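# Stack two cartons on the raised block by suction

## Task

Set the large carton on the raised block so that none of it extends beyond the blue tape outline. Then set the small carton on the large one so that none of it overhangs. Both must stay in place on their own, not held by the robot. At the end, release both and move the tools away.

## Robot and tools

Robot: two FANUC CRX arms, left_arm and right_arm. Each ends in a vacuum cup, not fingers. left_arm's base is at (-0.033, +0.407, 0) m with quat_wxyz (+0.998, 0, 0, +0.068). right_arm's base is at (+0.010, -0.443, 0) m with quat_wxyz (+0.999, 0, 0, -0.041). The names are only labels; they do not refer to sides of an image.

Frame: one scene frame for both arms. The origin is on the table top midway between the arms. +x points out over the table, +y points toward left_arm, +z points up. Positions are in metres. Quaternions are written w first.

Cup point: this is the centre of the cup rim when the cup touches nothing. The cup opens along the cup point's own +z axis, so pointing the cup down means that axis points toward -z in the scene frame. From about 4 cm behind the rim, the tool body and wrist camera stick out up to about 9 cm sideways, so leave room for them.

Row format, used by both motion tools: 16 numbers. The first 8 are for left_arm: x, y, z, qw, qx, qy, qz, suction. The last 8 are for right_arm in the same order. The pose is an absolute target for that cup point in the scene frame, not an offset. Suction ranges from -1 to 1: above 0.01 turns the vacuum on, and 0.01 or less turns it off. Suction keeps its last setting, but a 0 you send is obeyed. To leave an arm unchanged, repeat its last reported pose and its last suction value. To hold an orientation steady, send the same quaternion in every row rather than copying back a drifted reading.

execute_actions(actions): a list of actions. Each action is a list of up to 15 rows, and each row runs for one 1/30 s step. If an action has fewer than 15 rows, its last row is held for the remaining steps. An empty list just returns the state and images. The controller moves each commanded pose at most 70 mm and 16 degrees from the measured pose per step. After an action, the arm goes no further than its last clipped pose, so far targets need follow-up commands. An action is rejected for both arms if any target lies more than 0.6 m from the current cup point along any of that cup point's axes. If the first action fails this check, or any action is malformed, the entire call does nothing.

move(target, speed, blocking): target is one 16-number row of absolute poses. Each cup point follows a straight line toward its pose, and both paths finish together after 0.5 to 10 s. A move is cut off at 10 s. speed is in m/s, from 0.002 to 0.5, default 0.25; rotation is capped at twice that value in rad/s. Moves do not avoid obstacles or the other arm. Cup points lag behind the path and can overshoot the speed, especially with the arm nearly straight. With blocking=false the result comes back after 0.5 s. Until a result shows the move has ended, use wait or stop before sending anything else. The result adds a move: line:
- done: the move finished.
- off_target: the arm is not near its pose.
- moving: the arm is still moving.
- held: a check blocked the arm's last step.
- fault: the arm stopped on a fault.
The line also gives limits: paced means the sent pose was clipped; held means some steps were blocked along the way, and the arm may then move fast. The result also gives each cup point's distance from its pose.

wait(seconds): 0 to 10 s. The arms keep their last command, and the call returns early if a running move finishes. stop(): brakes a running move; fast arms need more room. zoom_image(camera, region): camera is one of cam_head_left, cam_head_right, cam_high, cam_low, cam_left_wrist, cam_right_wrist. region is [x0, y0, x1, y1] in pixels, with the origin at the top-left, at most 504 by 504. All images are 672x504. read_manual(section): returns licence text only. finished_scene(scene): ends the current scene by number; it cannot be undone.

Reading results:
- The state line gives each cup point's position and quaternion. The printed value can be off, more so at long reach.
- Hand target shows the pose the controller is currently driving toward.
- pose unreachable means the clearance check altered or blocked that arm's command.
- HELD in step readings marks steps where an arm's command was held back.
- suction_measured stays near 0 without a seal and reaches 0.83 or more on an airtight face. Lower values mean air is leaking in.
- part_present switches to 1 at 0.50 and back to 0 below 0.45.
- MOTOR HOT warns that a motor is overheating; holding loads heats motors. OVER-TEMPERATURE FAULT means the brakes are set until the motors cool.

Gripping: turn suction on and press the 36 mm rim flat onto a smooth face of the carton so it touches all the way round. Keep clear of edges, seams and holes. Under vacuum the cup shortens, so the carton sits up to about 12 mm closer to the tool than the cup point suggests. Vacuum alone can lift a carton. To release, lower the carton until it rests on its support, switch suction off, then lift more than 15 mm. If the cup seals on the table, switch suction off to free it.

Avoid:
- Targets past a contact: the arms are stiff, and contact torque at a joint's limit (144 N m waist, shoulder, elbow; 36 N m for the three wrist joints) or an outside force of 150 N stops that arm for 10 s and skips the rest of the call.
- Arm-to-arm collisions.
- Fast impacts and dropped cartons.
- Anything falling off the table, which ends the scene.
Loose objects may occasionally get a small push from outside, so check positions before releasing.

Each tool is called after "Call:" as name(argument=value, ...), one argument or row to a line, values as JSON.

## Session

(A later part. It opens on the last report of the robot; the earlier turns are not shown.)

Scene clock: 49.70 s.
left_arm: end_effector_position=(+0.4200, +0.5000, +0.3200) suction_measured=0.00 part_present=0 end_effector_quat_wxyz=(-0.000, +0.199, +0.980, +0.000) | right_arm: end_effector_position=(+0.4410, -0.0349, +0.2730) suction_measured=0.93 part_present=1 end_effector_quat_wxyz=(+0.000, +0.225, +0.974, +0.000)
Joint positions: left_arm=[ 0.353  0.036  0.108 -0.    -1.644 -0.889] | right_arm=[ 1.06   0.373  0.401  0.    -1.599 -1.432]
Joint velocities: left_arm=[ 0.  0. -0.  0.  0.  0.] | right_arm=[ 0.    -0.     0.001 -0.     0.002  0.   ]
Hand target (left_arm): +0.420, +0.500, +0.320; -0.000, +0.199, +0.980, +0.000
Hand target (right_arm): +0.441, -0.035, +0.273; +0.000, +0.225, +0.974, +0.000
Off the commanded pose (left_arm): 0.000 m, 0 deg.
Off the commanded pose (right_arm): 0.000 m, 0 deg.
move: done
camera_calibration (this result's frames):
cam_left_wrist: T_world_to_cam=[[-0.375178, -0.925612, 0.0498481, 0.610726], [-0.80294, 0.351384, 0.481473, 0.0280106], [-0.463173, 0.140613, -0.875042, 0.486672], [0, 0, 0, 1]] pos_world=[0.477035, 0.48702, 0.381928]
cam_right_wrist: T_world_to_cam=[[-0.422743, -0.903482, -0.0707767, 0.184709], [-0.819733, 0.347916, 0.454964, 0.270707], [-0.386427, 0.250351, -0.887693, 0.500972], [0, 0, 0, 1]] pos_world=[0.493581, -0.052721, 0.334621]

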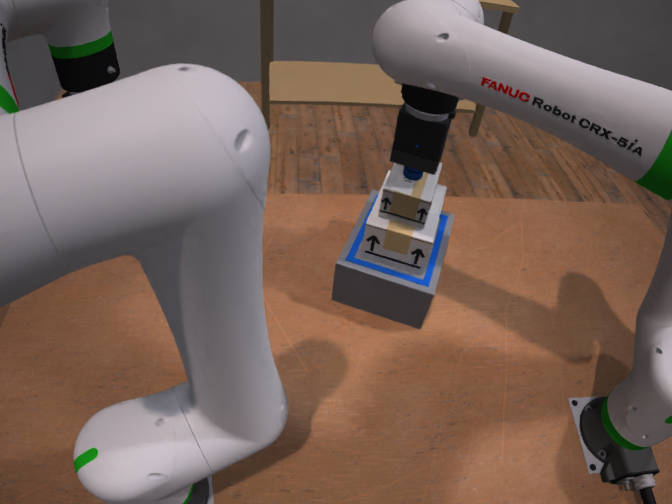

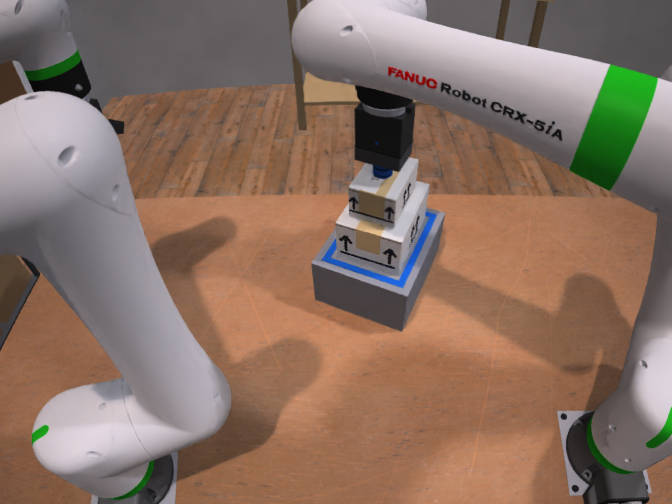

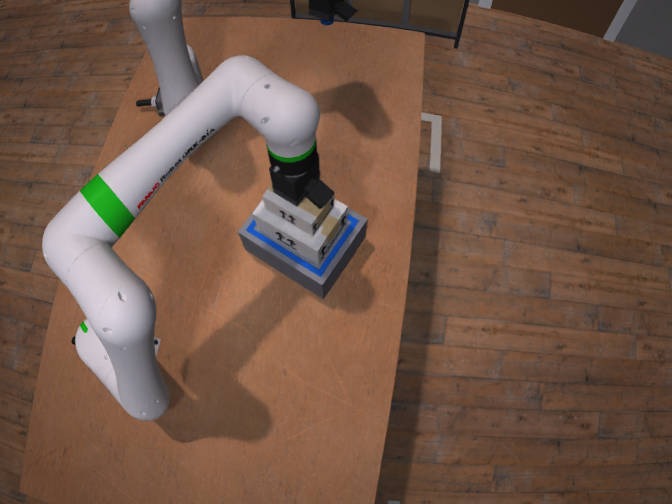

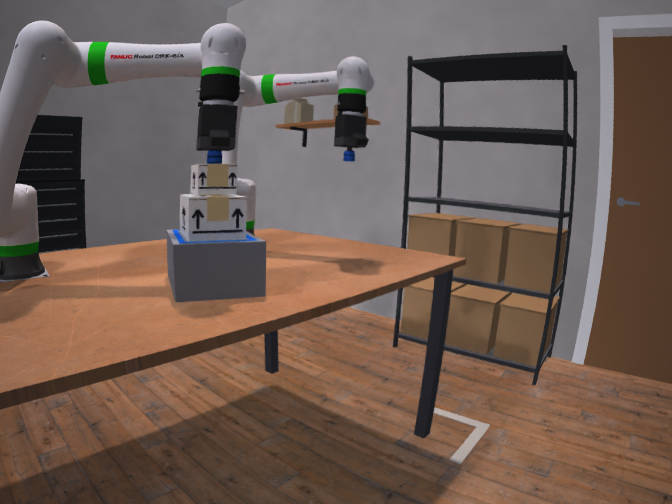

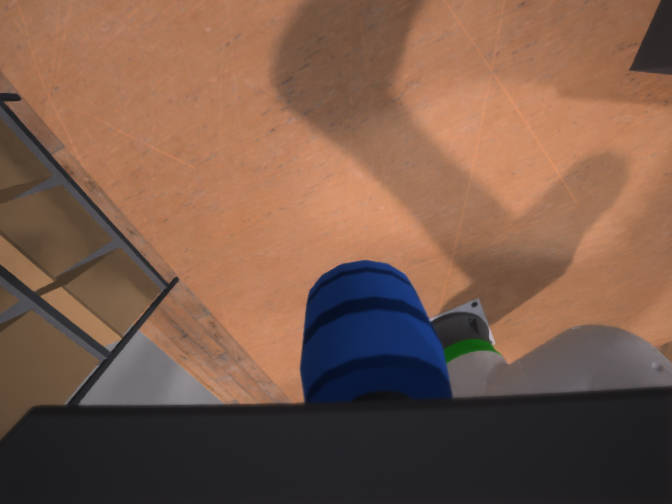

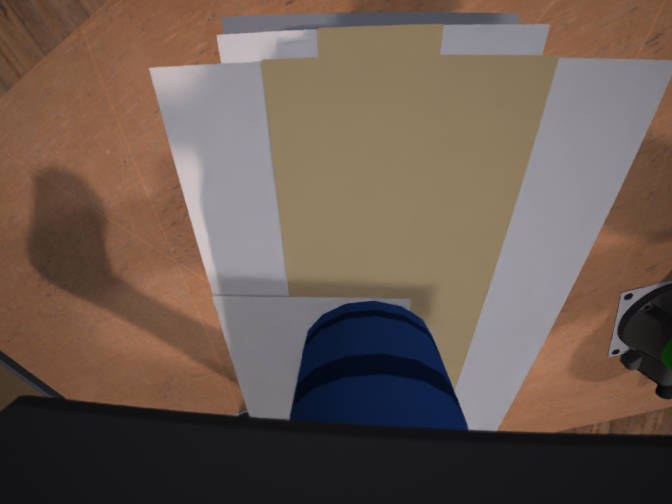

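Call:
execute_actions(
  actions=[
    [[0.42,0.5,0.32,0,0.199,0.98,0,0, 0.441,-0.035,0.272,0,0.225,0.974,0,1],[0.42,0.5,0.32,0,0.199,0.98,0,0, 0.441,-0.035,0.271,0,0.225,0.974,0,1],[0.42,0.5,0.32,0,0.199,0.98,0,0, 0.441,-0.035,0.270,0,0.225,0.974,0,1],[0.42,0.5,0.32,0,0.199,0.98,0,0, 0.441,-0.035,0.269,0,0.225,0.974,0,1],[0.42,0.5,0.32,0,0.199,0.98,0,0, 0.441,-0.035,0.2685,0,0.225,0.974,0,1]],
    [[0.42,0.5,0.32,0,0.199,0.98,0,0, 0.441,-0.035,0.2685,0,0.225,0.974,0,0]],
    [[0.42,0.5,0.32,0,0.199,0.98,0,0, 0.441,-0.035,0.32,0,0.225,0.974,0,0]],
  ],
)

Call:
move(
  target=[0.42,0.5,0.32,0,0.199,0.98,0,0, 0.44,-0.33,0.37,0,0.225,0.974,0,0],
  speed=0.35,
)

Scene clock: 55.63 s.
left_arm: end_effector_position=(+0.4200, +0.5000, +0.3200) suction_measured=0.00 part_present=0 end_effector_quat_wxyz=(+0.000, +0.199, +0.980, +0.000) | right_arm: end_effector_position=(+0.4409, -0.0351, +0.3200) suction_measured=0.00 part_present=0 end_effector_quat_wxyz=(+0.000, +0.225, +0.974, -0.000)
Joint positions: left_arm=[ 0.353  0.036  0.108  0.    -1.644 -0.889] | right_arm=[ 1.06   0.383  0.525  0.    -1.712 -1.432]
Joint velocities: left_arm=[ 0.001  0.    -0.    -0.001  0.     0.   ] | right_arm=[-0.     0.001  0.003 -0.002 -0.002  0.   ]
Hand target (left_arm): +0.420, +0.500, +0.320; -0.000, +0.199, +0.980, -0.000
Hand target (right_arm): +0.441, -0.035, +0.320; +0.000, +0.225, +0.974, -0.000
Off the commanded pose (left_arm): 0.000 m, 0 deg.
Off the commanded pose (right_arm): 0.000 m, 0 deg.
Step readings (end_effector_position; steps 1 to 15: 1st action; 16 to 30: 2nd action; 31 to 45: 3rd action):
0: left_arm (+0.4200, +0.5000, +0.3200) | right_arm (+0.4410, -0.0349, +0.2730)
1: left_arm (+0.4200, +0.5000, +0.3200) | right_arm (+0.4410, -0.0349, +0.2730)
2: left_arm (+0.4200, +0.5000, +0.3200) | right_arm (+0.4410, -0.0350, +0.2725)
4: left_arm (+0.4200, +0.5000, +0.3200) | right_arm (+0.4410, -0.0350, +0.2708)
8: left_arm (+0.4200, +0.5000, +0.3200) | right_arm (+0.4410, -0.0350, +0.2686)
15: left_arm (+0.4200, +0.5000, +0.3200) | right_arm (+0.4410, -0.0350, +0.2685)
16: left_arm (+0.4200, +0.5000, +0.3200) | right_arm (+0.4410, -0.0350, +0.2685)
17: left_arm (+0.4200, +0.5000, +0.3200) | right_arm (+0.4410, -0.0350, +0.2686)
19: left_arm (+0.4200, +0.5000, +0.3200) | right_arm (+0.4410, -0.0350, +0.2687)
23: left_arm (+0.4200, +0.5000, +0.3200) | right_arm (+0.4410, -0.0350, +0.2687)
30: left_arm (+0.4200, +0.5000, +0.3200) | right_arm (+0.4410, -0.0350, +0.2686)
31: left_arm (+0.4200, +0.5000, +0.3200) | right_arm (+0.4410, -0.0350, +0.2686)
32: left_arm (+0.4200, +0.5000, +0.3200) | right_arm (+0.4410, -0.0350, +0.2698)
34: left_arm (+0.4200, +0.5000, +0.3200) | right_arm (+0.4411, -0.0353, +0.2823)
38: left_arm (+0.4200, +0.5000, +0.3200) | right_arm (+0.4405, -0.0362, +0.3174)
45: end_effector_position above
camera_calibration (this result's frames):
cam_left_wrist: T_world_to_cam=[[-0.375181, -0.92561, 0.0498572, 0.610725], [-0.802938, 0.351392, 0.481471, 0.0280088], [-0.463173, 0.140606, -0.875043, 0.486677], [0, 0, 0, 1]] pos_world=[0.477037, 0.487021, 0.381929]
cam_right_wrist: T_world_to_cam=[[-0.422687, -0.903514, -0.0707013, 0.187806], [-0.819766, 0.347911, 0.454909, 0.249327], [-0.386418, 0.250242, -0.887727, 0.542643], [0, 0, 0, 1]] pos_world=[0.49346, -0.0528508, 0.381577]

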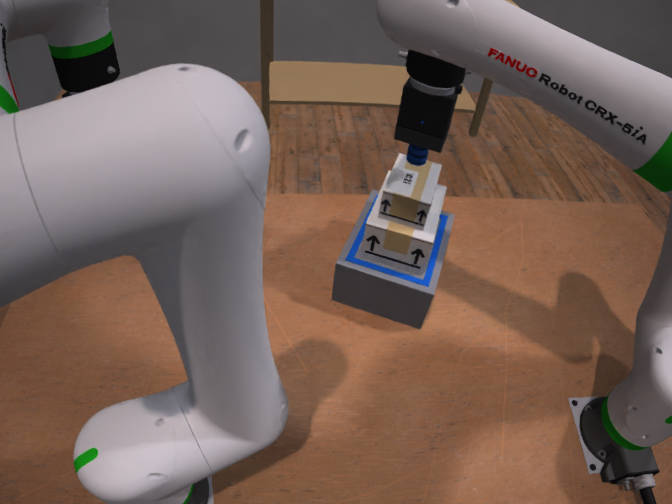

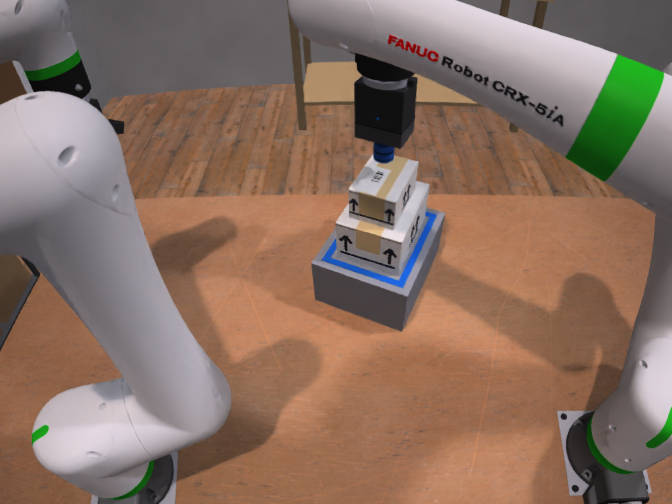

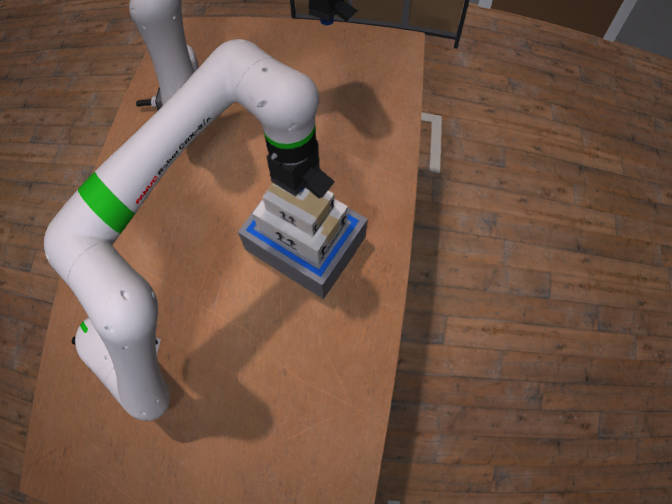

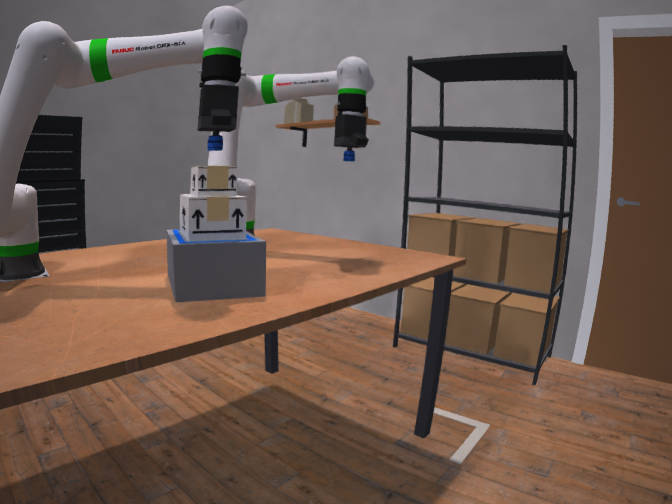

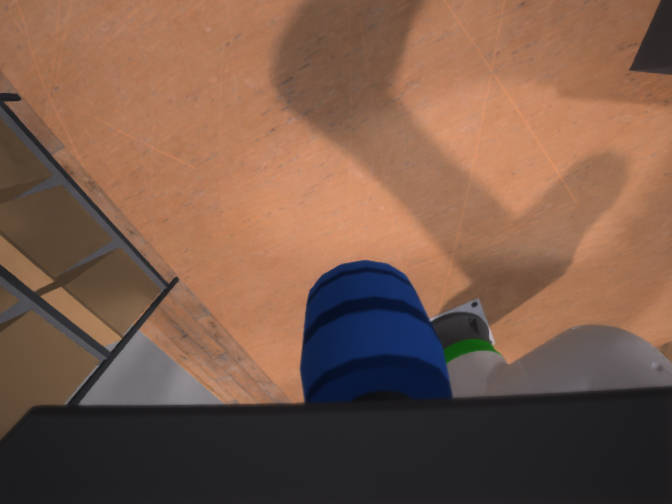

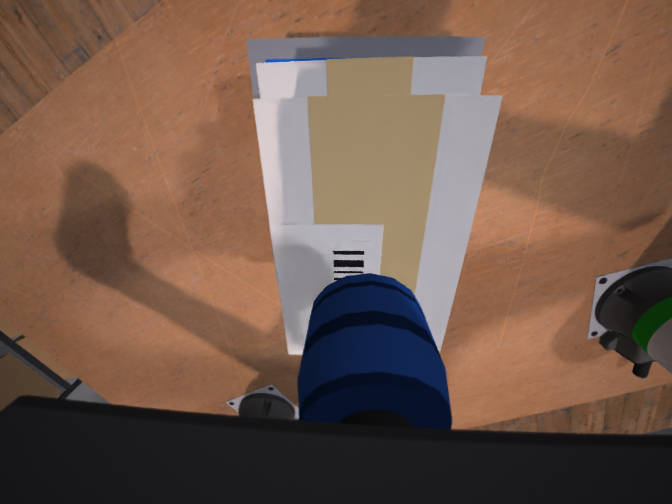

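Scene clock: 56.97 s.
left_arm: end_effector_position=(+0.4200, +0.5000, +0.3200) suction_measured=0.00 part_present=0 end_effector_quat_wxyz=(+0.000, +0.199, +0.980, +0.000) | right_arm: end_effector_position=(+0.4403, -0.3299, +0.3701) suction_measured=0.00 part_present=0 end_effector_quat_wxyz=(+0.000, +0.225, +0.974, +0.000)
Joint positions: left_arm=[ 0.353  0.036  0.108  0.    -1.644 -0.889] | right_arm=[ 0.635  0.008  0.197  0.    -1.759 -1.007]
Joint velocities: left_arm=[-0.001  0.    -0.    -0.001 -0.    -0.   ] | right_arm=[-0.001  0.001 -0.    -0.001  0.     0.001]
Hand target (left_arm): +0.420, +0.500, +0.320; +0.000, +0.199, +0.980, -0.000
Hand target (right_arm): +0.440, -0.330, +0.370; +0.000, +0.225, +0.974, +0.000
Off the commanded pose (left_arm): 0.000 m, 0 deg.
Off the commanded pose (right_arm): 0.000 m, 0 deg.
move: done
camera_calibration (this result's frames):
cam_left_wrist: T_world_to_cam=[[-0.375181, -0.92561, 0.0498571, 0.610725], [-0.802938, 0.351392, 0.481471, 0.0280088], [-0.463173, 0.140606, -0.875043, 0.486677], [0, 0, 0, 1]] pos_world=[0.477037, 0.487021, 0.381929]
cam_right_wrist: T_world_to_cam=[[-0.422435, -0.90358, -0.0713571, -0.0752008], [-0.820273, 0.347618, 0.454217, 0.329015], [-0.385617, 0.25041, -0.888029, 0.660486], [0, 0, 0, 1]] pos_world=[0.492809, -0.347713, 0.43172]

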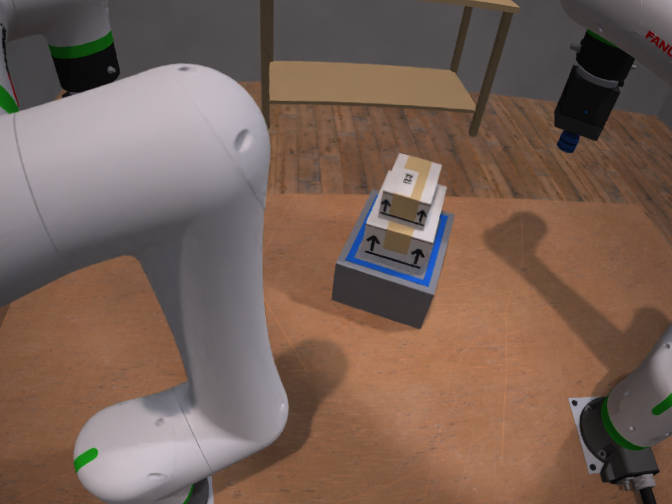

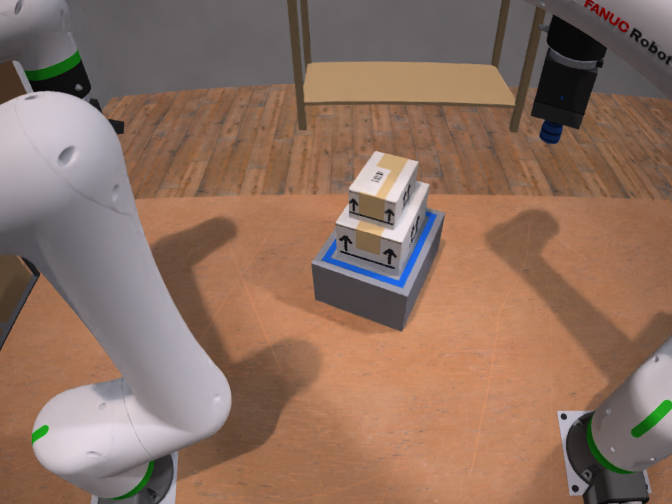

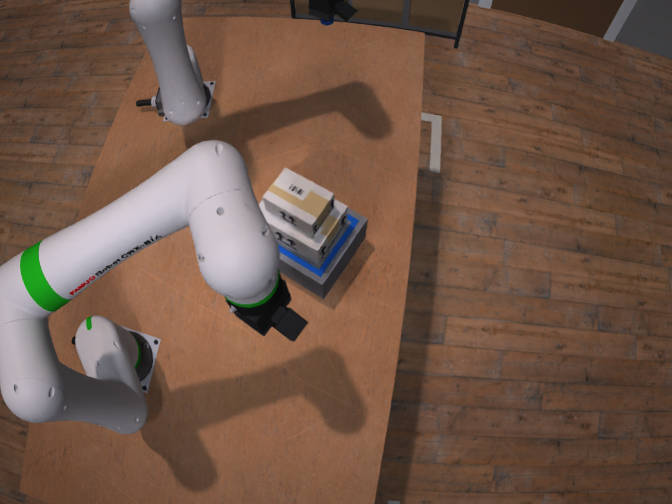

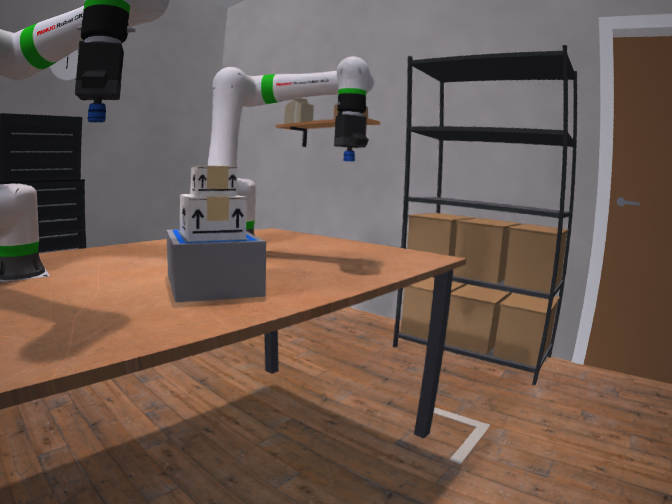

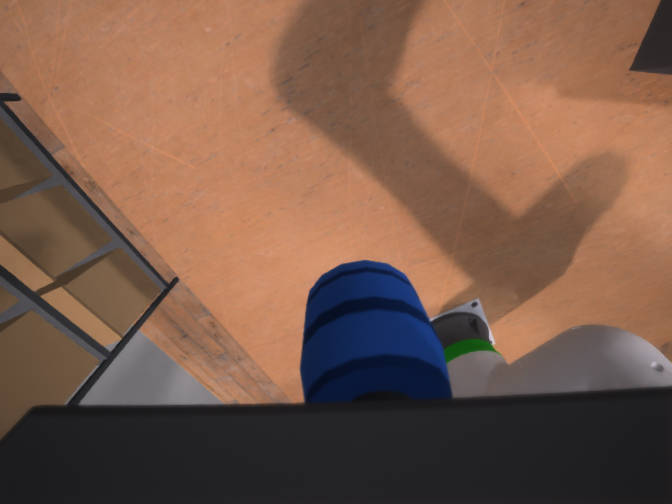

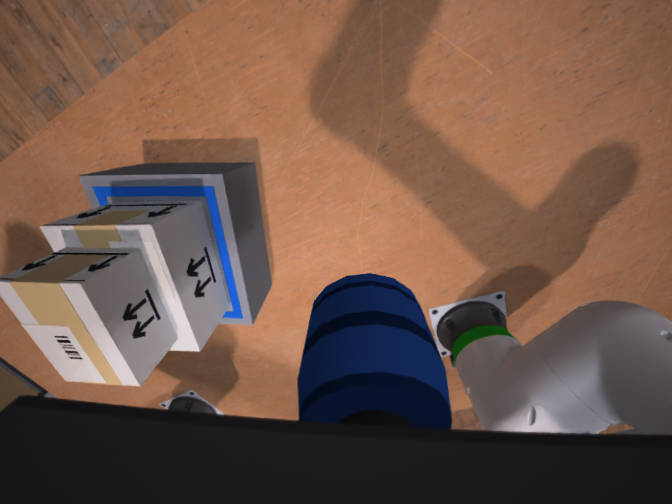

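Call:
finished_scene(
  scene=2,
)

The scene is finished: the task was done.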